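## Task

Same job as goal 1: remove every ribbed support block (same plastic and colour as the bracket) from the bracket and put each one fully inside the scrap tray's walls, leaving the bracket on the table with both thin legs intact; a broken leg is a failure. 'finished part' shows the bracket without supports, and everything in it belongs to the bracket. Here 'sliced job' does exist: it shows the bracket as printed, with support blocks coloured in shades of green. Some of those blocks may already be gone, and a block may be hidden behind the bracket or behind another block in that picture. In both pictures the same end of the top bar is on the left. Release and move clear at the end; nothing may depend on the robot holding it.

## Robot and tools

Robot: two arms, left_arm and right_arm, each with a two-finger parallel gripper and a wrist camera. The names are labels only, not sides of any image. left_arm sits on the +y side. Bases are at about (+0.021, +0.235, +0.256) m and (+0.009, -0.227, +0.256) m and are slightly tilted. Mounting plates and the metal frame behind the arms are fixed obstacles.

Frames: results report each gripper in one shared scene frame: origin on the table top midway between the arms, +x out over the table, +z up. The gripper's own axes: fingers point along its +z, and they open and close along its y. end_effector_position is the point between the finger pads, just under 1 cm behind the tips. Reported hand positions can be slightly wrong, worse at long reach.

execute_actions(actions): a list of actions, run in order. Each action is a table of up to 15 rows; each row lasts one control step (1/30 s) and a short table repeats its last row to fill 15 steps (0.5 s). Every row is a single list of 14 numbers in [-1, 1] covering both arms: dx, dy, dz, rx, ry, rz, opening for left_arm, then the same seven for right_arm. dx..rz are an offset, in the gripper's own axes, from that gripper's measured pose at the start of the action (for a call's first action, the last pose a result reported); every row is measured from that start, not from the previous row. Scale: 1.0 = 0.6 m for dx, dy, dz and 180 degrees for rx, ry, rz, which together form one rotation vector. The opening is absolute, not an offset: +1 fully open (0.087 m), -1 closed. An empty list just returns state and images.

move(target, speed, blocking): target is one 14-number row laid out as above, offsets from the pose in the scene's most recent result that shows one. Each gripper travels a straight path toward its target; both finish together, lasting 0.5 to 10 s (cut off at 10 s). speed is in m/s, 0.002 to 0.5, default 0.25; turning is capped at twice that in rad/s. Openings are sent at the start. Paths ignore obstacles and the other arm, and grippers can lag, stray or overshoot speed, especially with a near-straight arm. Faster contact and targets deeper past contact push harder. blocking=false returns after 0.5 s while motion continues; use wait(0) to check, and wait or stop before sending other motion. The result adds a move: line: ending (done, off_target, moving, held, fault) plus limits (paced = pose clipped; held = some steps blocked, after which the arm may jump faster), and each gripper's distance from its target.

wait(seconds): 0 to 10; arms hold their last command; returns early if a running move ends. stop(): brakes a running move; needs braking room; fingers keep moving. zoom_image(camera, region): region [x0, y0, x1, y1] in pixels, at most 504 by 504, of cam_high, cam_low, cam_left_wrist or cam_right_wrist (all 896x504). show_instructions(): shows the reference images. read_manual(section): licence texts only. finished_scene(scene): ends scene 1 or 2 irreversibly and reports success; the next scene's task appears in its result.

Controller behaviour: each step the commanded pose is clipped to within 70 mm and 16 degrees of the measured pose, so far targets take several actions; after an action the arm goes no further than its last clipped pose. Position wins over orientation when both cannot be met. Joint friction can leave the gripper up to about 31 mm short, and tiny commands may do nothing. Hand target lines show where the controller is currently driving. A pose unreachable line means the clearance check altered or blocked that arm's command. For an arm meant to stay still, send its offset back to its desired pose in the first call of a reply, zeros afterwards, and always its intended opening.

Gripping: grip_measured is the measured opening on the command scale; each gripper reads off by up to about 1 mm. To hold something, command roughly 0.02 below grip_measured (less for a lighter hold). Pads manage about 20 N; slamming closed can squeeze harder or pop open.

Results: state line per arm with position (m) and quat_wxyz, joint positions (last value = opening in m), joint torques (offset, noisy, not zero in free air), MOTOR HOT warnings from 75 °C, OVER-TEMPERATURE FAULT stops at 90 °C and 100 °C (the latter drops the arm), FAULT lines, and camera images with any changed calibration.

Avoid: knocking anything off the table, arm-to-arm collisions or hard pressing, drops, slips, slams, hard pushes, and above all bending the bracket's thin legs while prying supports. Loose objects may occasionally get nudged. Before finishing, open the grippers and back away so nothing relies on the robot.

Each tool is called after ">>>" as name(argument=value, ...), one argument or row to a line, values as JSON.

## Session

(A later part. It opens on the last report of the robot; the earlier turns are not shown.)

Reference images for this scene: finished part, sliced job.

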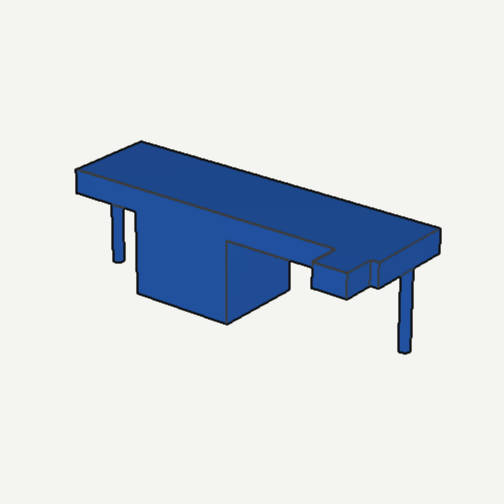

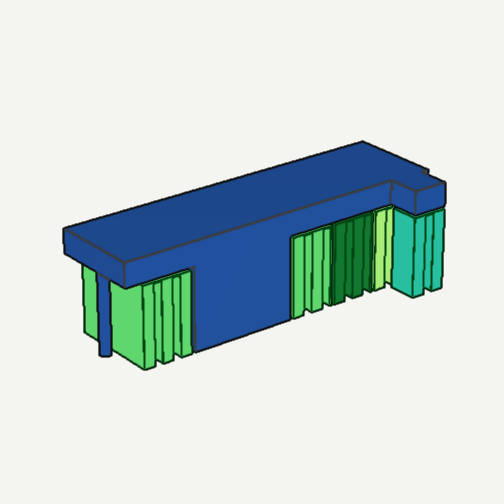

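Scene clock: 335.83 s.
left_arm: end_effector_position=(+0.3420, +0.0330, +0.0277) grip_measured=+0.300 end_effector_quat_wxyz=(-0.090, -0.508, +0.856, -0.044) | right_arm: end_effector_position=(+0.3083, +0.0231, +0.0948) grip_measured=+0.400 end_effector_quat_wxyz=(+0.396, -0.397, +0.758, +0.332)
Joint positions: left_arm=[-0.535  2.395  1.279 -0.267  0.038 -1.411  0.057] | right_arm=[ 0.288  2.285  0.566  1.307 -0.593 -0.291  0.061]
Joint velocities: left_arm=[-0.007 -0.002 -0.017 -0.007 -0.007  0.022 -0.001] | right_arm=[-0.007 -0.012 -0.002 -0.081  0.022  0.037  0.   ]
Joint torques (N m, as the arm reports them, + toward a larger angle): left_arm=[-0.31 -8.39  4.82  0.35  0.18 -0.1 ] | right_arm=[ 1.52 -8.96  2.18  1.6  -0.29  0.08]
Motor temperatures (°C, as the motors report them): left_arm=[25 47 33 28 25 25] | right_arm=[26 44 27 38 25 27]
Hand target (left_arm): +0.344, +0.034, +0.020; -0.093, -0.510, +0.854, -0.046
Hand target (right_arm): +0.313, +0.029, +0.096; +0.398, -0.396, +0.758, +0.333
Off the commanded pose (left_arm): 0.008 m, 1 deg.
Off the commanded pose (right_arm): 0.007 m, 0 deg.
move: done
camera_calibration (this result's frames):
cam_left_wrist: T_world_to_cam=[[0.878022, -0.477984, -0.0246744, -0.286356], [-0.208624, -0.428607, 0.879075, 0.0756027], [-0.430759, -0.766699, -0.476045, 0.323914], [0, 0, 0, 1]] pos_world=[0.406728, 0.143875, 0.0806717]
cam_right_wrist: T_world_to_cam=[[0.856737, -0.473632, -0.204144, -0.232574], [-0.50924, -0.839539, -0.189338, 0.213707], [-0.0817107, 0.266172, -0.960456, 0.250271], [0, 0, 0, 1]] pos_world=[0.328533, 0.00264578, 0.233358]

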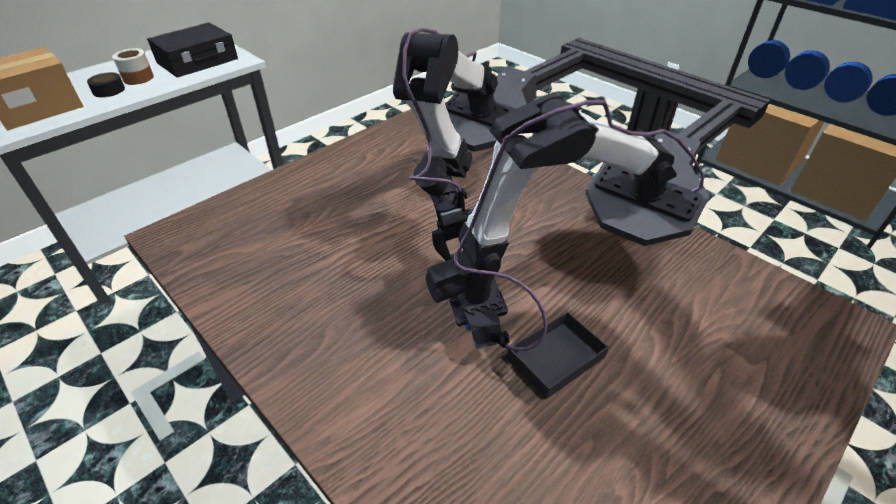

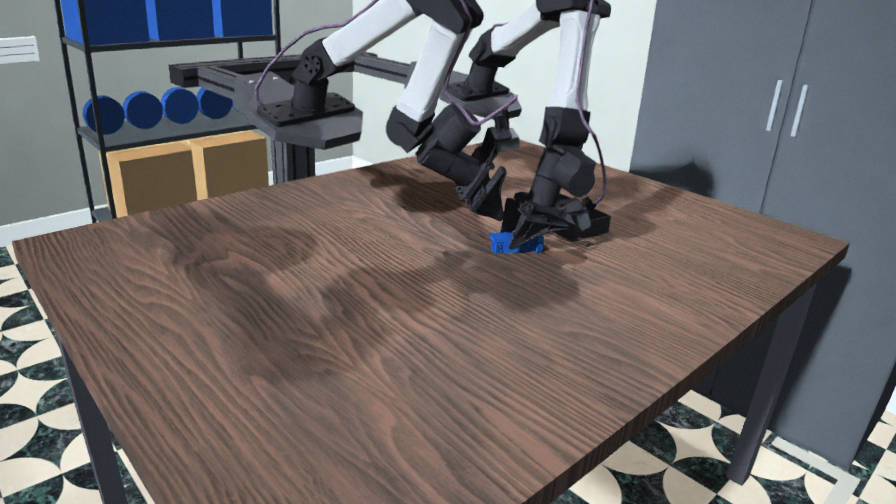

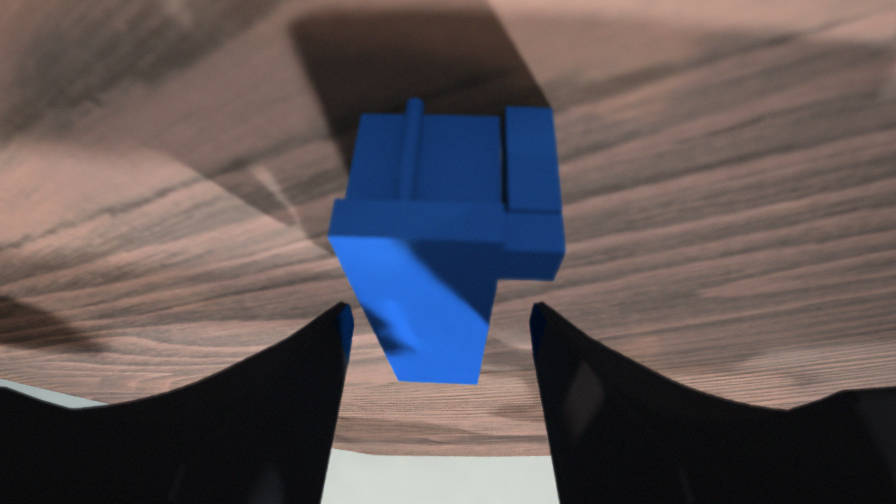

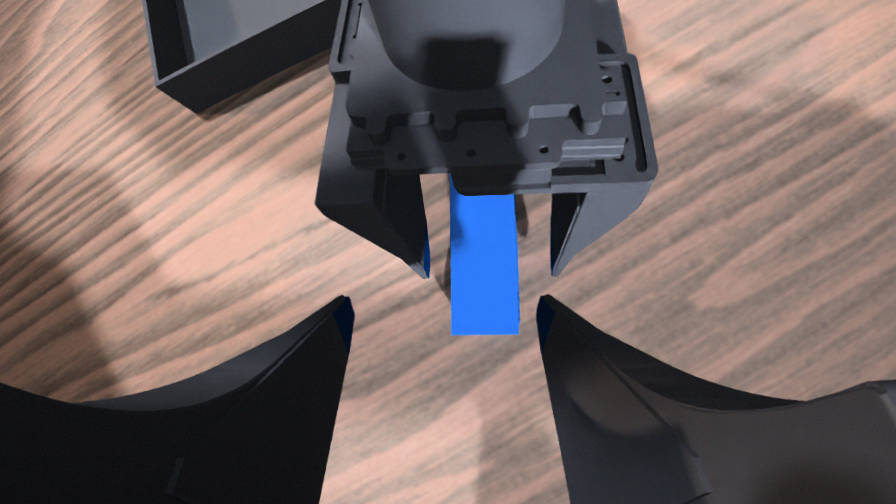

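>>> move(
  target=[-0.0062,0.0032,0.0312,0,0,0,0.3, 0.0268,-0.0144,0.0518,0,0,0,0.4],
  speed=0.04,
)

Scene clock: 351.87 s.
left_arm: end_effector_position=(+0.3367, +0.0330, +0.0175) grip_measured=+0.300 end_effector_quat_wxyz=(-0.093, -0.506, +0.856, -0.042) | right_arm: end_effector_position=(+0.3187, +0.0339, +0.0684) grip_measured=+0.400 end_effector_quat_wxyz=(+0.395, -0.398, +0.759, +0.332)
Joint positions: left_arm=[-0.535  2.426  1.279 -0.243  0.038 -1.409  0.057] | right_arm=[ 0.298  2.402  0.677  1.312 -0.583 -0.288  0.061]
Joint velocities: left_arm=[-0.007  0.012  0.002  0.037  0.022  0.051  0.   ] | right_arm=[ 0.007  0.007  0.002 -0.007 -0.051  0.022 -0.001]
Joint torques (N m, as the arm reports them, + toward a larger angle): left_arm=[-0.8  -8.33  4.3   0.38  0.08 -0.11] | right_arm=[ 1.69 -7.9   2.34  1.76 -0.28  0.09]
Motor temperatures (°C, as the motors report them): left_arm=[25 48 33 28 25 25] | right_arm=[26 46 27 38 25 27]
Hand target (left_arm): +0.339, +0.034, +0.009; -0.090, -0.507, +0.856, -0.044
Hand target (right_arm): +0.321, +0.039, +0.065; +0.396, -0.397, +0.758, +0.332
Off the commanded pose (left_arm): 0.009 m, 0 deg.
Off the commanded pose (right_arm): 0.007 m, 0 deg.
move: done
camera_calibration (this result's frames):
cam_left_wrist: T_world_to_cam=[[0.876447, -0.480505, -0.0309238, -0.281275], [-0.204418, -0.429472, 0.87964, 0.0821306], [-0.435953, -0.764636, -0.474633, 0.31849], [0, 0, 0, 1]] pos_world=[0.402157, 0.143648, 0.0702222]
cam_right_wrist: T_world_to_cam=[[0.857127, -0.473132, -0.203664, -0.241891], [-0.50839, -0.840654, -0.186655, 0.222555], [-0.0828989, 0.263528, -0.961083, 0.223419], [0, 0, 0, 1]] pos_world=[0.338997, 0.0137689, 0.207]

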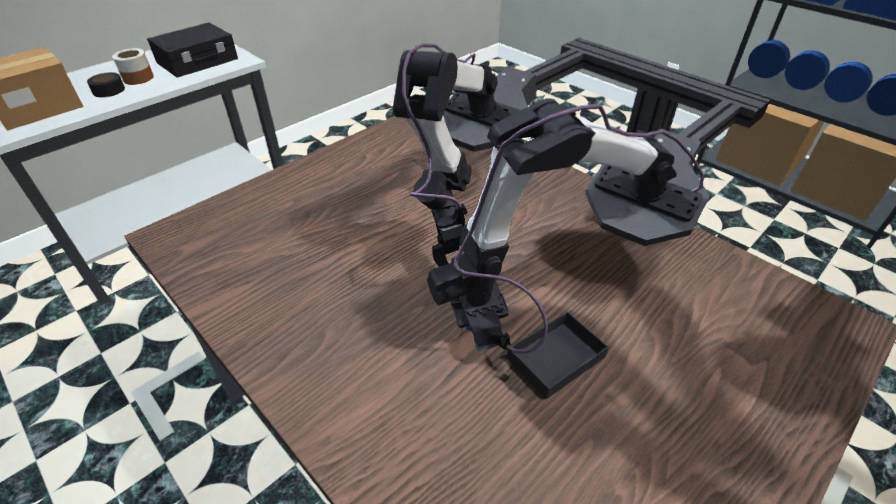

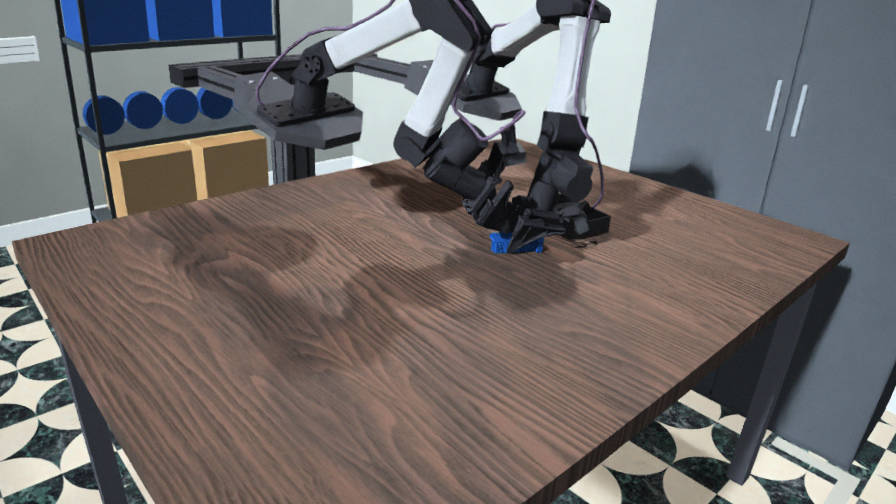

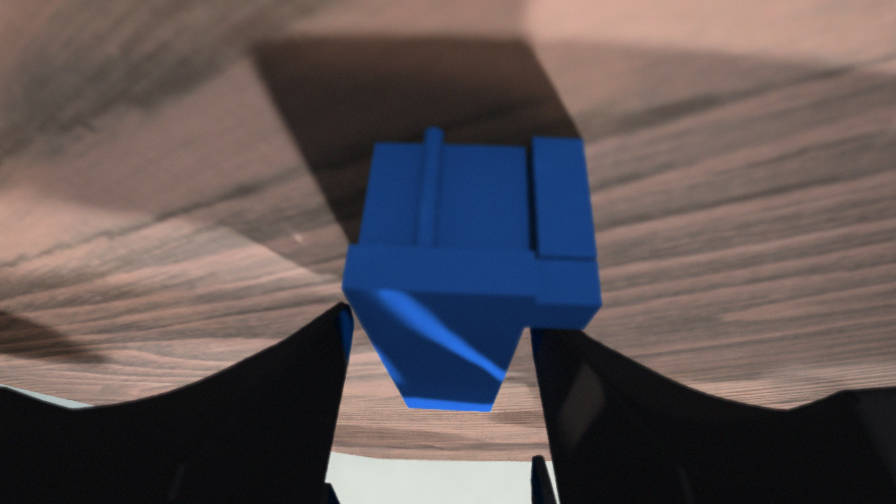

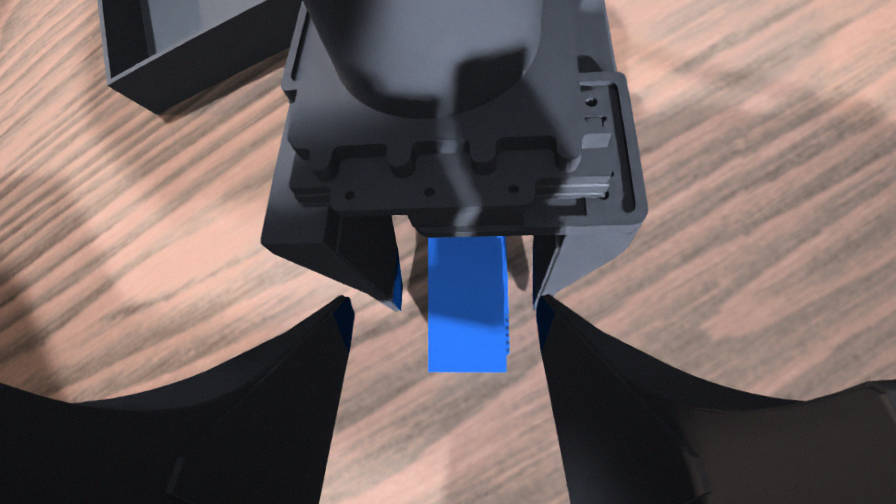

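>>> execute_actions(
  actions=[
    [[0,0,0,0,0,0,0.26,0,0,0,0,0,0,0.4],[0,0,0,0,0,0,0.22,0,0,0,0,0,0,0.4],[0,0,0,0,0,0,0.18,0,0,0,0,0,0,0.4],[0,0,0,0,0,0,0.14,0,0,0,0,0,0,0.4],[0,0,0,0,0,0,0.10,0,0,0,0,0,0,0.4],[0,0,0,0,0,0,0.06,0,0,0,0,0,0,0.4],[0,0,0,0,0,0,0.02,0,0,0,0,0,0,0.4],[0,0,0,0,0,0,-0.02,0,0,0,0,0,0,0.4],[0,0,0,0,0,0,-0.06,0,0,0,0,0,0,0.4],[0,0,0,0,0,0,-0.10,0,0,0,0,0,0,0.4],[0,0,0,0,0,0,-0.14,0,0,0,0,0,0,0.4],[0,0,0,0,0,0,-0.18,0,0,0,0,0,0,0.4],[0,0,0,0,0,0,-0.22,0,0,0,0,0,0,0.4],[0,0,0,0,0,0,-0.25,0,0,0,0,0,0,0.4],[0,0,0,0,0,0,-0.27,0,0,0,0,0,0,0.4]],
    [[0,0,0,0,0,0,-0.28,0,0,0,0,0,0,0.4],[0,0,0,0,0,0,-0.29,0,0,0,0,0,0,0.4],[0,0,0,0,0,0,-0.30,0,0,0,0,0,0,0.4],[0,0,0,0,0,0,-0.31,0,0,0,0,0,0,0.4],[0,0,0,0,0,0,-0.32,0,0,0,0,0,0,0.4],[0,0,0,0,0,0,-0.33,0,0,0,0,0,0,0.4],[0,0,0,0,0,0,-0.34,0,0,0,0,0,0,0.4],[0,0,0,0,0,0,-0.35,0,0,0,0,0,0,0.4],[0,0,0,0,0,0,-0.36,0,0,0,0,0,0,0.4],[0,0,0,0,0,0,-0.37,0,0,0,0,0,0,0.4],[0,0,0,0,0,0,-0.38,0,0,0,0,0,0,0.4],[0,0,0,0,0,0,-0.39,0,0,0,0,0,0,0.4],[0,0,0,0,0,0,-0.40,0,0,0,0,0,0,0.4],[0,0,0,0,0,0,-0.41,0,0,0,0,0,0,0.4],[0,0,0,0,0,0,-0.42,0,0,0,0,0,0,0.4]],
  ],
)

Scene clock: 361.03 s.
left_arm: end_effector_position=(+0.3372, +0.0329, +0.0175) grip_measured=-0.357 end_effector_quat_wxyz=(-0.092, -0.507, +0.856, -0.042) | right_arm: end_effector_position=(+0.3187, +0.0338, +0.0684) grip_measured=+0.400 end_effector_quat_wxyz=(+0.395, -0.398, +0.759, +0.331)
Joint positions: left_arm=[-0.535  2.426  1.279 -0.241  0.038 -1.409  0.028] | right_arm=[ 0.298  2.402  0.677  1.312 -0.583 -0.288  0.061]
Joint velocities: left_arm=[-0.012  0.007  0.012 -0.022 -0.007 -0.007  0.   ] | right_arm=[ 0.012 -0.007  0.012  0.022  0.051 -0.081 -0.   ]
Joint torques (N m, as the arm reports them, + toward a larger angle): left_arm=[ -1.6  -10.48   2.91   0.21   0.06  -0.17] | right_arm=[ 0.68 -9.22  0.26  1.73 -0.38  0.01]
Motor temperatures (°C, as the motors report them): left_arm=[25 48 33 27 25 25] | right_arm=[26 46 27 39 25 27]
Hand target (left_arm): +0.337, +0.033, +0.017; -0.092, -0.507, +0.856, -0.042
Hand target (right_arm): +0.319, +0.034, +0.068; +0.395, -0.398, +0.759, +0.331
Off the commanded pose (left_arm): 0.000 m, 0 deg.
Off the commanded pose (right_arm): 0.000 m, 0 deg.
camera_calibration (this result's frames):
cam_left_wrist: T_world_to_cam=[[0.876644, -0.480261, -0.0290661, -0.281848], [-0.205853, -0.428985, 0.879543, 0.0826545], [-0.43488, -0.765063, -0.47493, 0.318198], [0, 0, 0, 1]] pos_world=[0.402473, 0.143538, 0.0702315]
cam_right_wrist: T_world_to_cam=[[0.857003, -0.473432, -0.203492, -0.241917], [-0.508625, -0.840547, -0.1865, 0.222601], [-0.0827494, 0.263332, -0.96115, 0.223371], [0, 0, 0, 1]] pos_world=[0.339028, 0.0137547, 0.20698]

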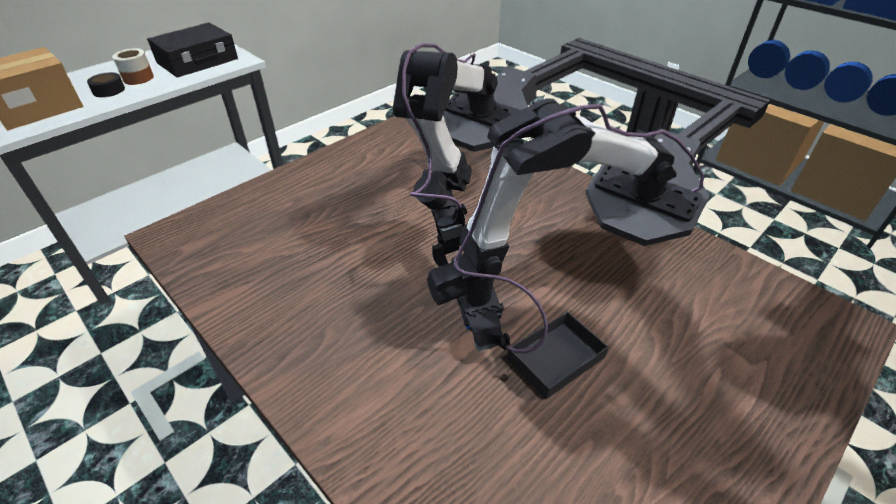

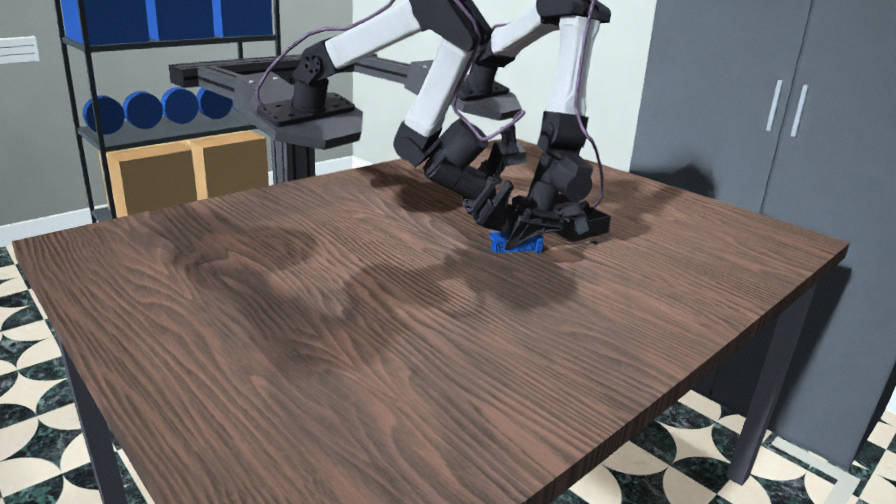

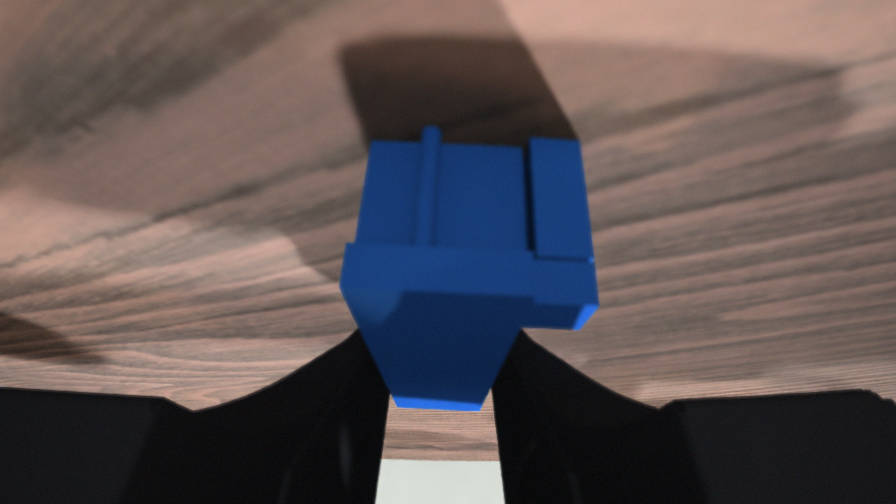

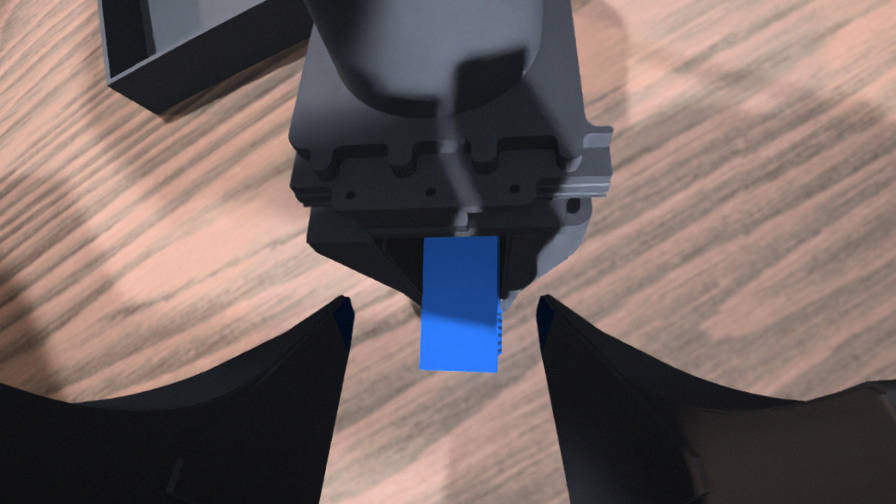

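>>> zoom_image(
  camera="cam_right_wrist",
  region=[330, 220, 570, 400],
)

>>> zoom_image(
  camera="cam_low",
  region=[460, 190, 580, 265],
)

Region (330, 220, 570, 400) of cam_right_wrist's 896x504 image, scaled by 2.100, with more detail than that image has; it fills the top 378 rows of this view, and the rest is white.

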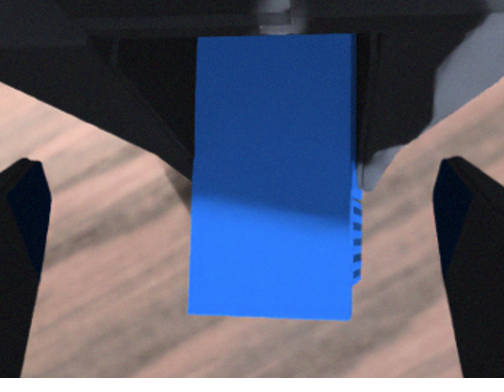

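Region (460, 190, 580, 265) of cam_low's 896x504 image, scaled by 4.200, with more detail than that image has; it fills the top 315 rows of this view, and the rest is white.

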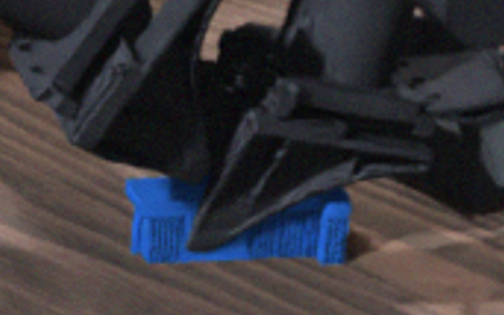

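>>> move(
  target=[0,0,0.015,0,0,0,-0.40, 0.0674,-0.012,0.0345,0,0,0,0.3],
  speed=0.04,
)

Scene clock: 380.60 s.
left_arm: end_effector_position=(+0.3372, +0.0329, +0.0175) grip_measured=-0.357 end_effector_quat_wxyz=(-0.092, -0.507, +0.856, -0.042) | right_arm: end_effector_position=(+0.3104, +0.0356, +0.0260) grip_measured=+0.300 end_effector_quat_wxyz=(+0.388, -0.398, +0.761, +0.335)
Joint positions: left_arm=[-0.535  2.426  1.279 -0.241  0.038 -1.409  0.028] | right_arm=[ 0.298  2.589  0.775  1.386 -0.589 -0.289  0.057]
Joint velocities: left_arm=[-0.002  0.002  0.007 -0.081  0.022 -0.051  0.   ] | right_arm=[-0.002 -0.012  0.017 -0.066 -0.007  0.022 -0.   ]
Joint torques (N m, as the arm reports them, + toward a larger angle): left_arm=[-1.69 -8.44  3.82  0.38  0.05 -0.18] | right_arm=[-0.59 -8.11  1.59  1.74 -0.46 -0.06]
Motor temperatures (°C, as the motors report them): left_arm=[25 51 32 27 25 25] | right_arm=[26 47 26 39 25 27]
Hand target (left_arm): +0.336, +0.032, +0.009; -0.092, -0.507, +0.856, -0.042
Hand target (right_arm): +0.318, +0.033, +0.023; +0.395, -0.398, +0.759, +0.331
Off the commanded pose (left_arm): 0.009 m, 0 deg.
Off the commanded pose (right_arm): 0.008 m, 1 deg.
move: done
camera_calibration (this result's frames):
cam_left_wrist: T_world_to_cam=[[0.876644, -0.480261, -0.0290661, -0.281848], [-0.205853, -0.428985, 0.879543, 0.0826545], [-0.43488, -0.765063, -0.47493, 0.318198], [0, 0, 0, 1]] pos_world=[0.402473, 0.143538, 0.0702315]
cam_right_wrist: T_world_to_cam=[[0.856938, -0.468559, -0.214731, -0.242475], [-0.505917, -0.844294, -0.176678, 0.21103], [-0.0985123, 0.260038, -0.96056, 0.186461], [0, 0, 0, 1]] pos_world=[0.332918, 0.0160706, 0.164324]

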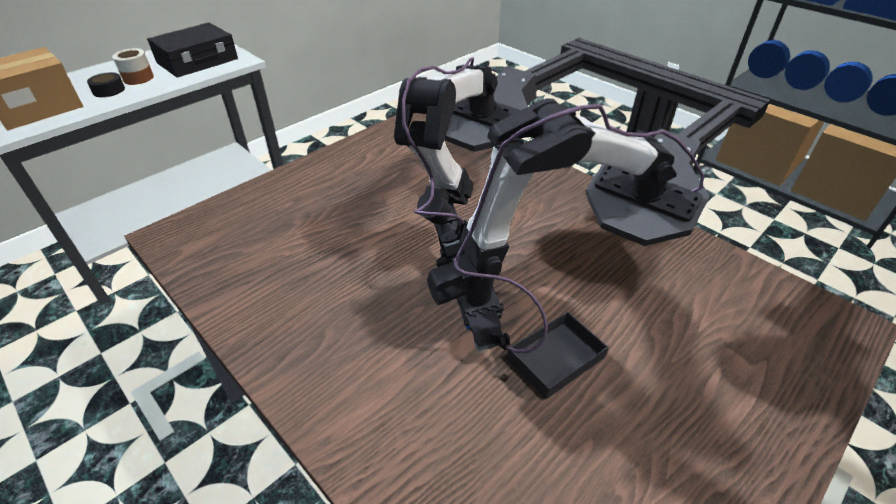

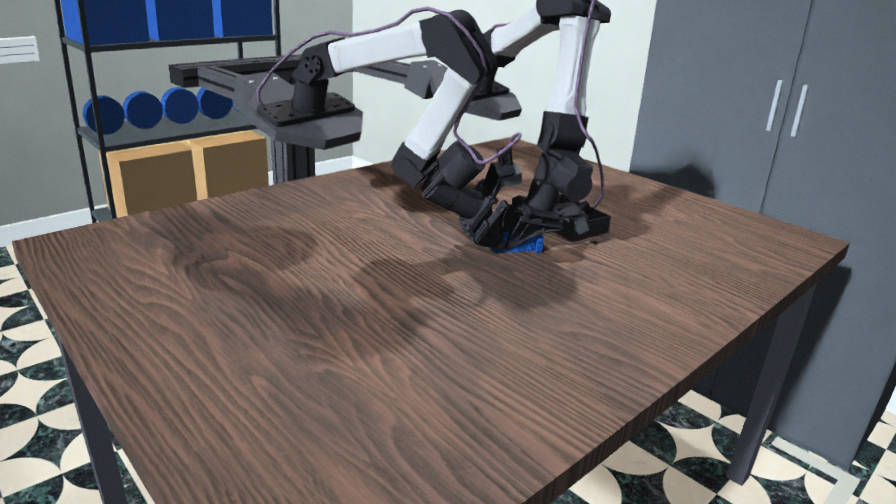

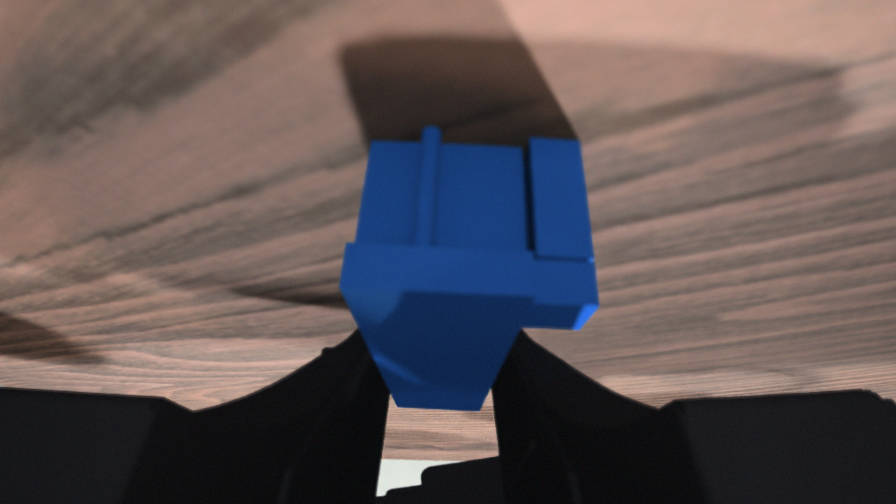

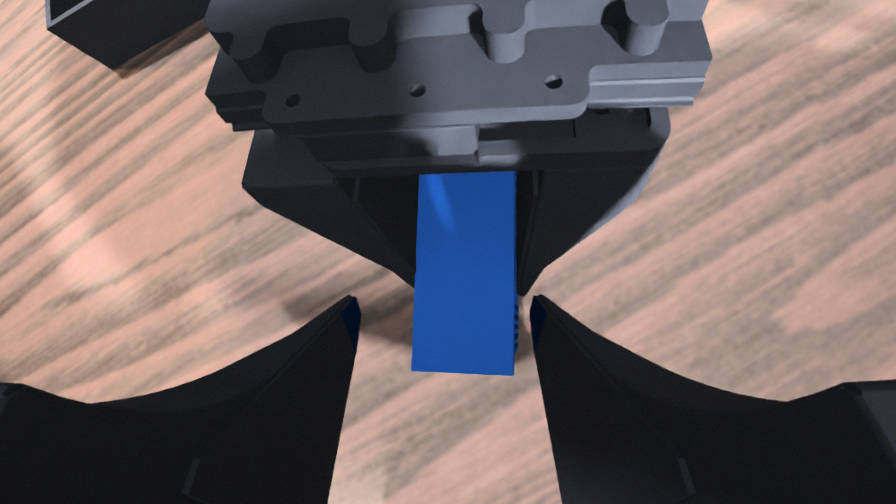

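>>> execute_actions(
  actions=[
    [[0,0,0.015,0,0,0,-0.40,0,-0.014,0,0,0,0,0.27],[0,0,0.015,0,0,0,-0.40,0,-0.014,0,0,0,0,0.24],[0,0,0.015,0,0,0,-0.40,0,-0.014,0,0,0,0,0.21],[0,0,0.015,0,0,0,-0.40,0,-0.014,0,0,0,0,0.18],[0,0,0.015,0,0,0,-0.40,0,-0.014,0,0,0,0,0.15],[0,0,0.015,0,0,0,-0.40,0,-0.014,0,0,0,0,0.13],[0,0,0.015,0,0,0,-0.40,0,-0.014,0,0,0,0,0.11],[0,0,0.015,0,0,0,-0.40,0,-0.014,0,0,0,0,0.09],[0,0,0.015,0,0,0,-0.40,0,-0.014,0,0,0,0,0.07],[0,0,0.015,0,0,0,-0.40,0,-0.014,0,0,0,0,0.05],[0,0,0.015,0,0,0,-0.40,0,-0.014,0,0,0,0,0.03],[0,0,0.015,0,0,0,-0.40,0,-0.014,0,0,0,0,0.01],[0,0,0.015,0,0,0,-0.40,0,-0.014,0,0,0,0,-0.01],[0,0,0.015,0,0,0,-0.40,0,-0.014,0,0,0,0,-0.03],[0,0,0.015,0,0,0,-0.40,0,-0.014,0,0,0,0,-0.05]],
    [[0,0,0.015,0,0,0,-0.40,0,-0.01,0,0,0,0,-0.06],[0,0,0.015,0,0,0,-0.40,0,-0.01,0,0,0,0,-0.07],[0,0,0.015,0,0,0,-0.40,0,-0.01,0,0,0,0,-0.08],[0,0,0.015,0,0,0,-0.40,0,-0.01,0,0,0,0,-0.09],[0,0,0.015,0,0,0,-0.40,0,-0.01,0,0,0,0,-0.10],[0,0,0.015,0,0,0,-0.40,0,-0.01,0,0,0,0,-0.11],[0,0,0.015,0,0,0,-0.40,0,-0.01,0,0,0,0,-0.12],[0,0,0.015,0,0,0,-0.40,0,-0.01,0,0,0,0,-0.13],[0,0,0.015,0,0,0,-0.40,0,-0.01,0,0,0,0,-0.14],[0,0,0.015,0,0,0,-0.40,0,-0.01,0,0,0,0,-0.15],[0,0,0.015,0,0,0,-0.40,0,-0.01,0,0,0,0,-0.16],[0,0,0.015,0,0,0,-0.40,0,-0.01,0,0,0,0,-0.17],[0,0,0.015,0,0,0,-0.40,0,-0.01,0,0,0,0,-0.18],[0,0,0.015,0,0,0,-0.40,0,-0.01,0,0,0,0,-0.18],[0,0,0.015,0,0,0,-0.40,0,-0.01,0,0,0,0,-0.18]],
  ],
)

Scene clock: 392.47 s.
left_arm: end_effector_position=(+0.3371, +0.0327, +0.0176) grip_measured=-0.357 end_effector_quat_wxyz=(-0.093, -0.506, +0.856, -0.043) | right_arm: end_effector_position=(+0.3127, +0.0293, +0.0240) grip_measured=-0.179 end_effector_quat_wxyz=(+0.387, -0.399, +0.762, +0.332)
Joint positions: left_arm=[-0.535  2.426  1.279 -0.241  0.04  -1.408  0.028] | right_arm=[ 0.279  2.589  0.775  1.375 -0.601 -0.301  0.036]
Joint velocities: left_arm=[ 0.007 -0.002  0.002 -0.022 -0.066 -0.037  0.   ] | right_arm=[ 0.002  0.022  0.002 -0.022 -0.007 -0.051  0.   ]
Joint torques (N m, as the arm reports them, + toward a larger angle): left_arm=[-1.77 -8.46  3.73  0.4   0.06 -0.21] | right_arm=[-0.12 -9.5   0.95  1.48 -0.56  0.  ]
Motor temperatures (°C, as the motors report them): left_arm=[25 51 32 27 25 25] | right_arm=[26 47 26 39 25 27]
Hand target (left_arm): +0.336, +0.031, +0.009; -0.092, -0.506, +0.856, -0.042
Hand target (right_arm): +0.316, +0.029, +0.023; +0.385, -0.398, +0.762, +0.335
Off the commanded pose (left_arm): 0.009 m, 0 deg.
Off the commanded pose (right_arm): 0.004 m, 0 deg.
camera_calibration (this result's frames):
cam_left_wrist: T_world_to_cam=[[0.876134, -0.481218, -0.0285994, -0.281647], [-0.206012, -0.427393, 0.880281, 0.0824253], [-0.43583, -0.765352, -0.473591, 0.318343], [0, 0, 0, 1]] pos_world=[0.402485, 0.143338, 0.0701517]
cam_right_wrist: T_world_to_cam=[[0.85577, -0.471597, -0.212728, -0.24739], [-0.507801, -0.844331, -0.171004, 0.20699], [-0.0989681, 0.254363, -0.962032, 0.186711], [0, 0, 0, 1]] pos_world=[0.335297, 0.0106073, 0.162391]

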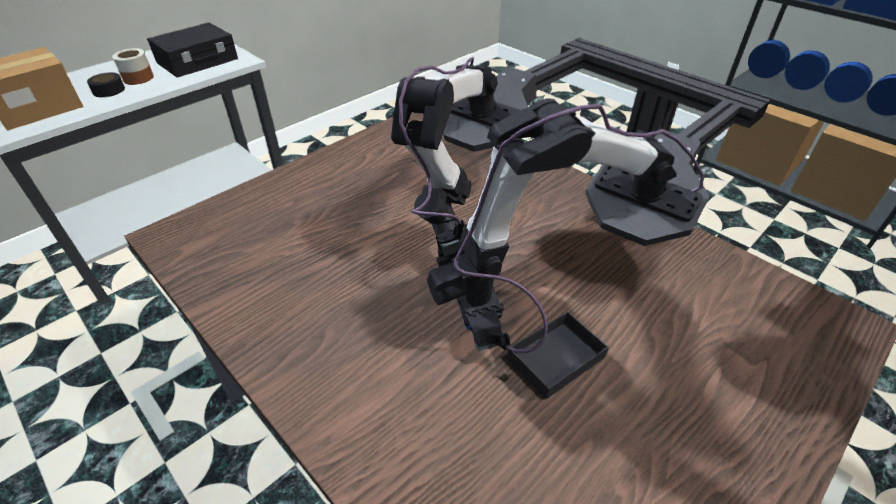

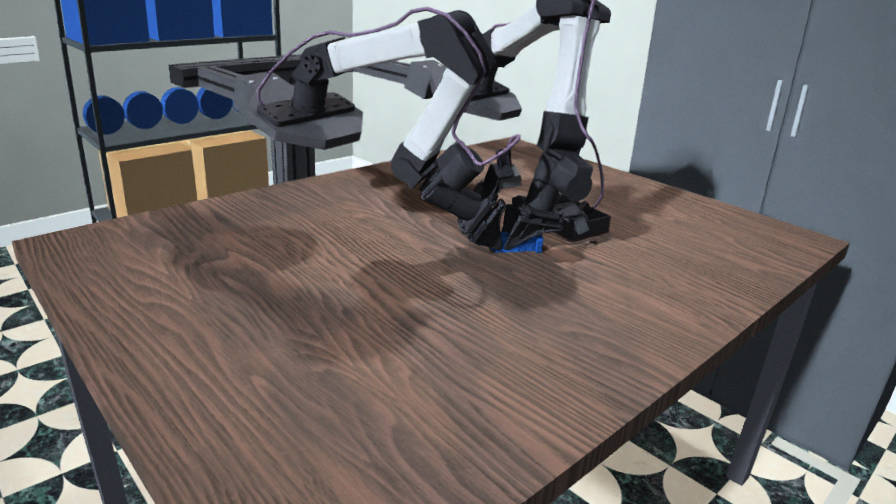

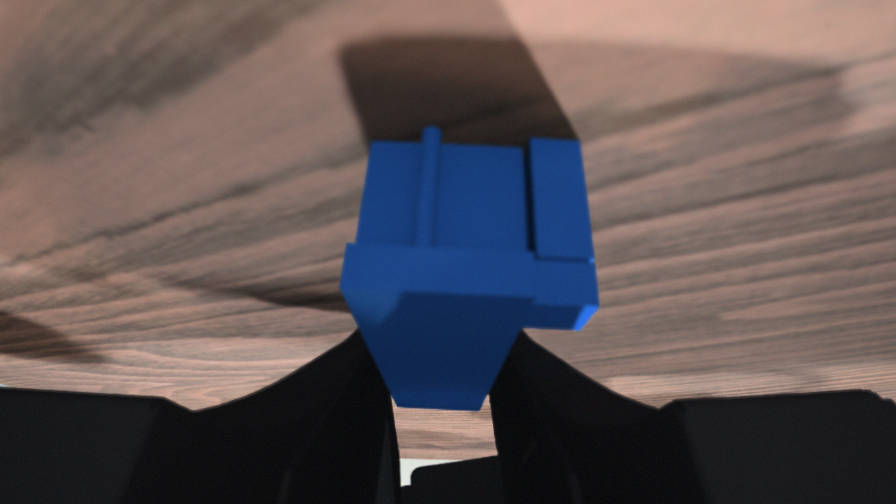

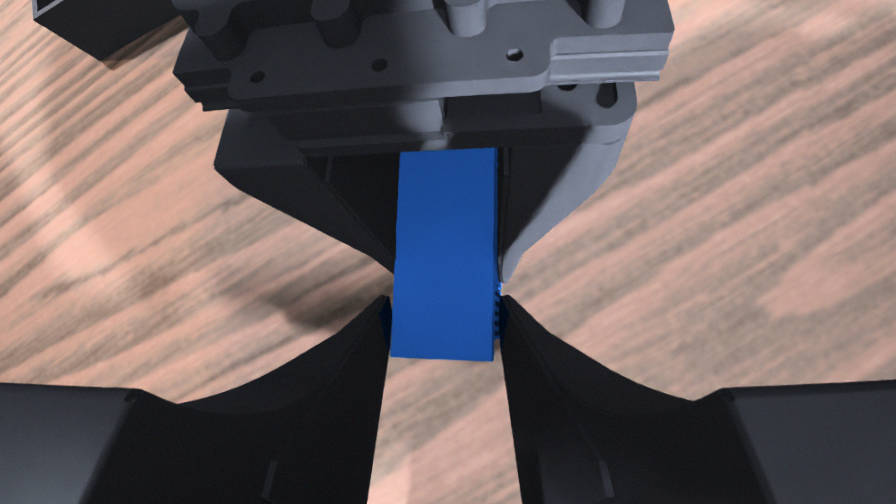

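>>> zoom_image(
  camera="cam_right_wrist",
  region=[360, 240, 560, 390],
)

>>> zoom_image(
  camera="cam_low",
  region=[450, 190, 570, 265],
)

Region (360, 240, 560, 390) of cam_right_wrist's 896x504 image, scaled by 2.520, with more detail than that image has; it fills the top 378 rows of this view, and the rest is white.

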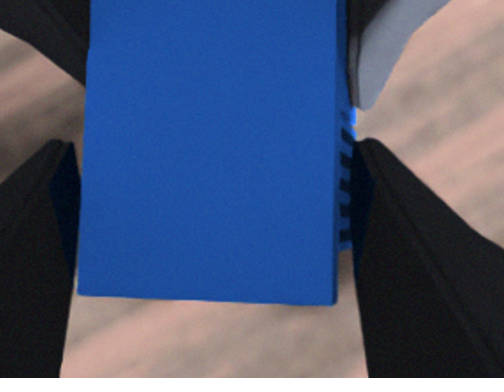

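Region (450, 190, 570, 265) of cam_low's 896x504 image, scaled by 4.200, with more detail than that image has; it fills the top 315 rows of this view, and the rest is white.

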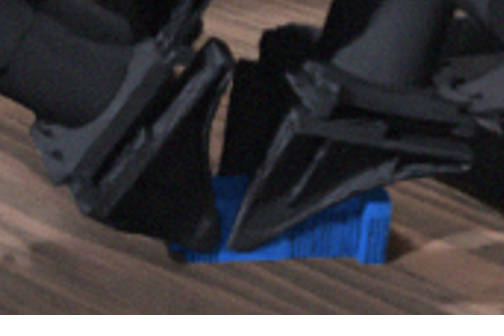

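>>> execute_actions(
  actions=[
    [[0,0,0.015,0,0,0,-0.40,0,0,0.004,0,0,0,-0.185],[0,0,0.015,0,0,0,-0.40,0,0,0.004,0,0,0,-0.19],[0,0,0.015,0,0,0,-0.40,0,0,0.004,0,0,0,-0.195],[0,0,0.015,0,0,0,-0.40,0,0,0.004,0,0,0,-0.20],[0,0,0.015,0,0,0,-0.40,0,0,0.004,0,0,0,-0.205],[0,0,0.015,0,0,0,-0.40,0,0,0.004,0,0,0,-0.21],[0,0,0.015,0,0,0,-0.40,0,0,0.004,0,0,0,-0.215],[0,0,0.015,0,0,0,-0.40,0,0,0.004,0,0,0,-0.22],[0,0,0.015,0,0,0,-0.40,0,0,0.004,0,0,0,-0.225],[0,0,0.015,0,0,0,-0.40,0,0,0.004,0,0,0,-0.23],[0,0,0.015,0,0,0,-0.40,0,0,0.004,0,0,0,-0.235],[0,0,0.015,0,0,0,-0.40,0,0,0.004,0,0,0,-0.24],[0,0,0.015,0,0,0,-0.40,0,0,0.004,0,0,0,-0.245],[0,0,0.015,0,0,0,-0.40,0,0,0.004,0,0,0,-0.25],[0,0,0.015,0,0,0,-0.40,0,0,0.004,0,0,0,-0.255]],
    [[0,0,0.015,0,0,0,-0.40,0,0,0,0,0,0,-0.26],[0,0,0.015,0,0,0,-0.40,0,0,0,0,0,0,-0.265],[0,0,0.015,0,0,0,-0.40,0,0,0,0,0,0,-0.27]],
  ],
)

Scene clock: 403.57 s.
left_arm: end_effector_position=(+0.3370, +0.0326, +0.0176) grip_measured=-0.357 end_effector_quat_wxyz=(-0.093, -0.506, +0.856, -0.043) | right_arm: end_effector_position=(+0.3144, +0.0286, +0.0239) grip_measured=-0.268 end_effector_quat_wxyz=(+0.389, -0.398, +0.763, +0.328)
Joint positions: left_arm=[-0.535  2.426  1.279 -0.241  0.04  -1.408  0.028] | right_arm=[ 0.279  2.589  0.775  1.379 -0.593 -0.302  0.032]
Joint velocities: left_arm=[ 0.002 -0.002 -0.017 -0.007  0.037  0.022 -0.001] | right_arm=[-0.017 -0.002 -0.027  0.037  0.095  0.022  0.001]
Joint torques (N m, as the arm reports them, + toward a larger angle): left_arm=[-1.71 -8.38  3.8   0.41  0.07 -0.17] | right_arm=[ 0.64 -9.41 -0.34  1.69 -0.39  0.02]
Motor temperatures (°C, as the motors report them): left_arm=[25 50 32 27 25 25] | right_arm=[26 48 26 39 26 27]
Hand target (left_arm): +0.336, +0.031, +0.009; -0.093, -0.506, +0.856, -0.043
Hand target (right_arm): +0.314, +0.029, +0.024; +0.389, -0.398, +0.763, +0.328
Off the commanded pose (left_arm): 0.009 m, 0 deg.
Off the commanded pose (right_arm): 0.000 m, 0 deg.
camera_calibration (this result's frames):
cam_left_wrist: T_world_to_cam=[[0.87614, -0.481211, -0.02854, -0.281661], [-0.20589, -0.427082, 0.88046, 0.0823163], [-0.435876, -0.76553, -0.47326, 0.318317], [0, 0, 0, 1]] pos_world=[0.402469, 0.143299, 0.0701321]
cam_right_wrist: T_world_to_cam=[[0.854108, -0.477721, -0.205625, -0.248646], [-0.51197, -0.841876, -0.170678, 0.208491], [-0.0915745, 0.251052, -0.963632, 0.184813], [0, 0, 0, 1]] pos_world=[0.336036, 0.0103429, 0.162549]

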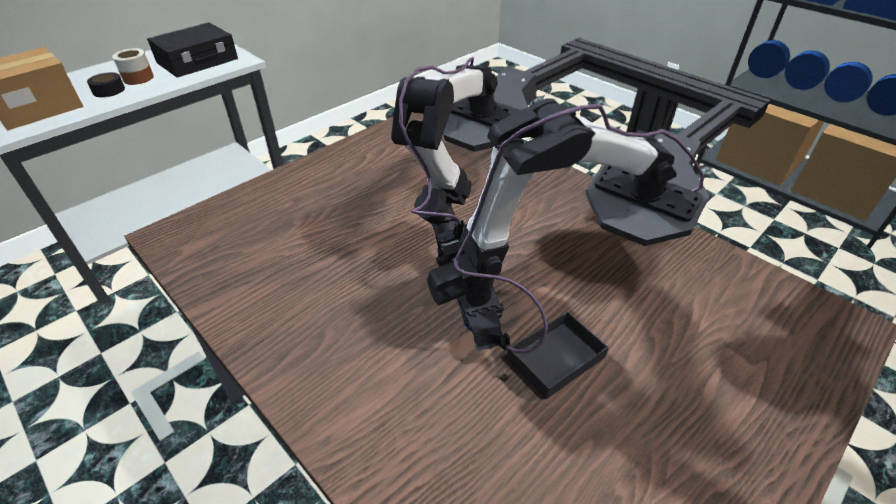

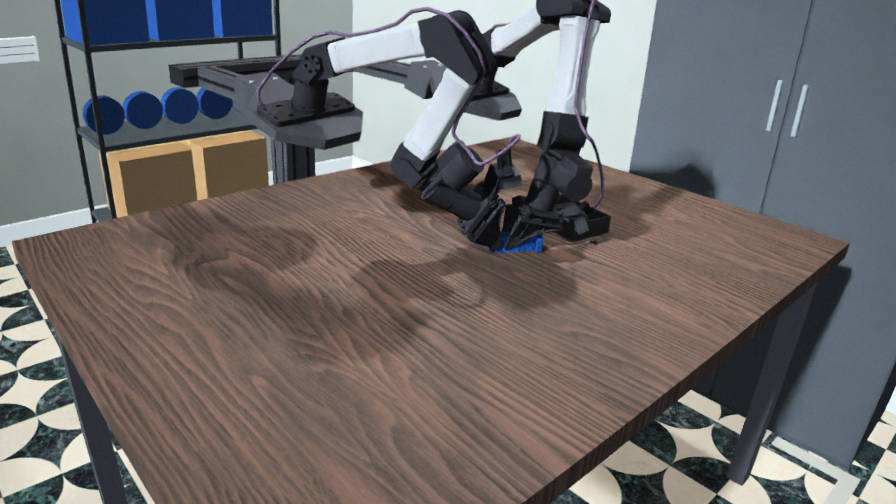

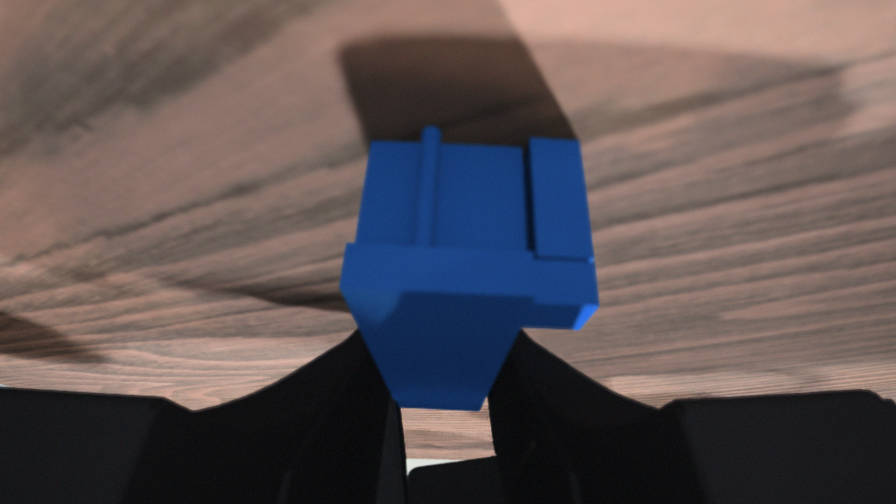

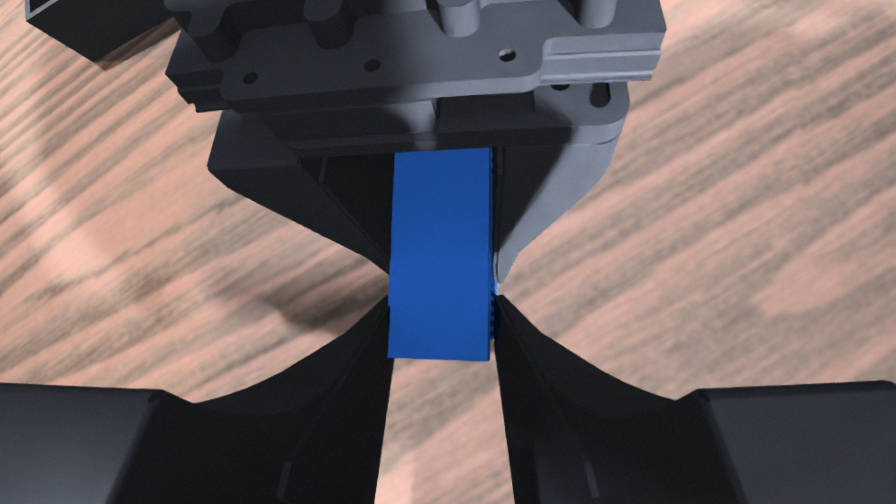

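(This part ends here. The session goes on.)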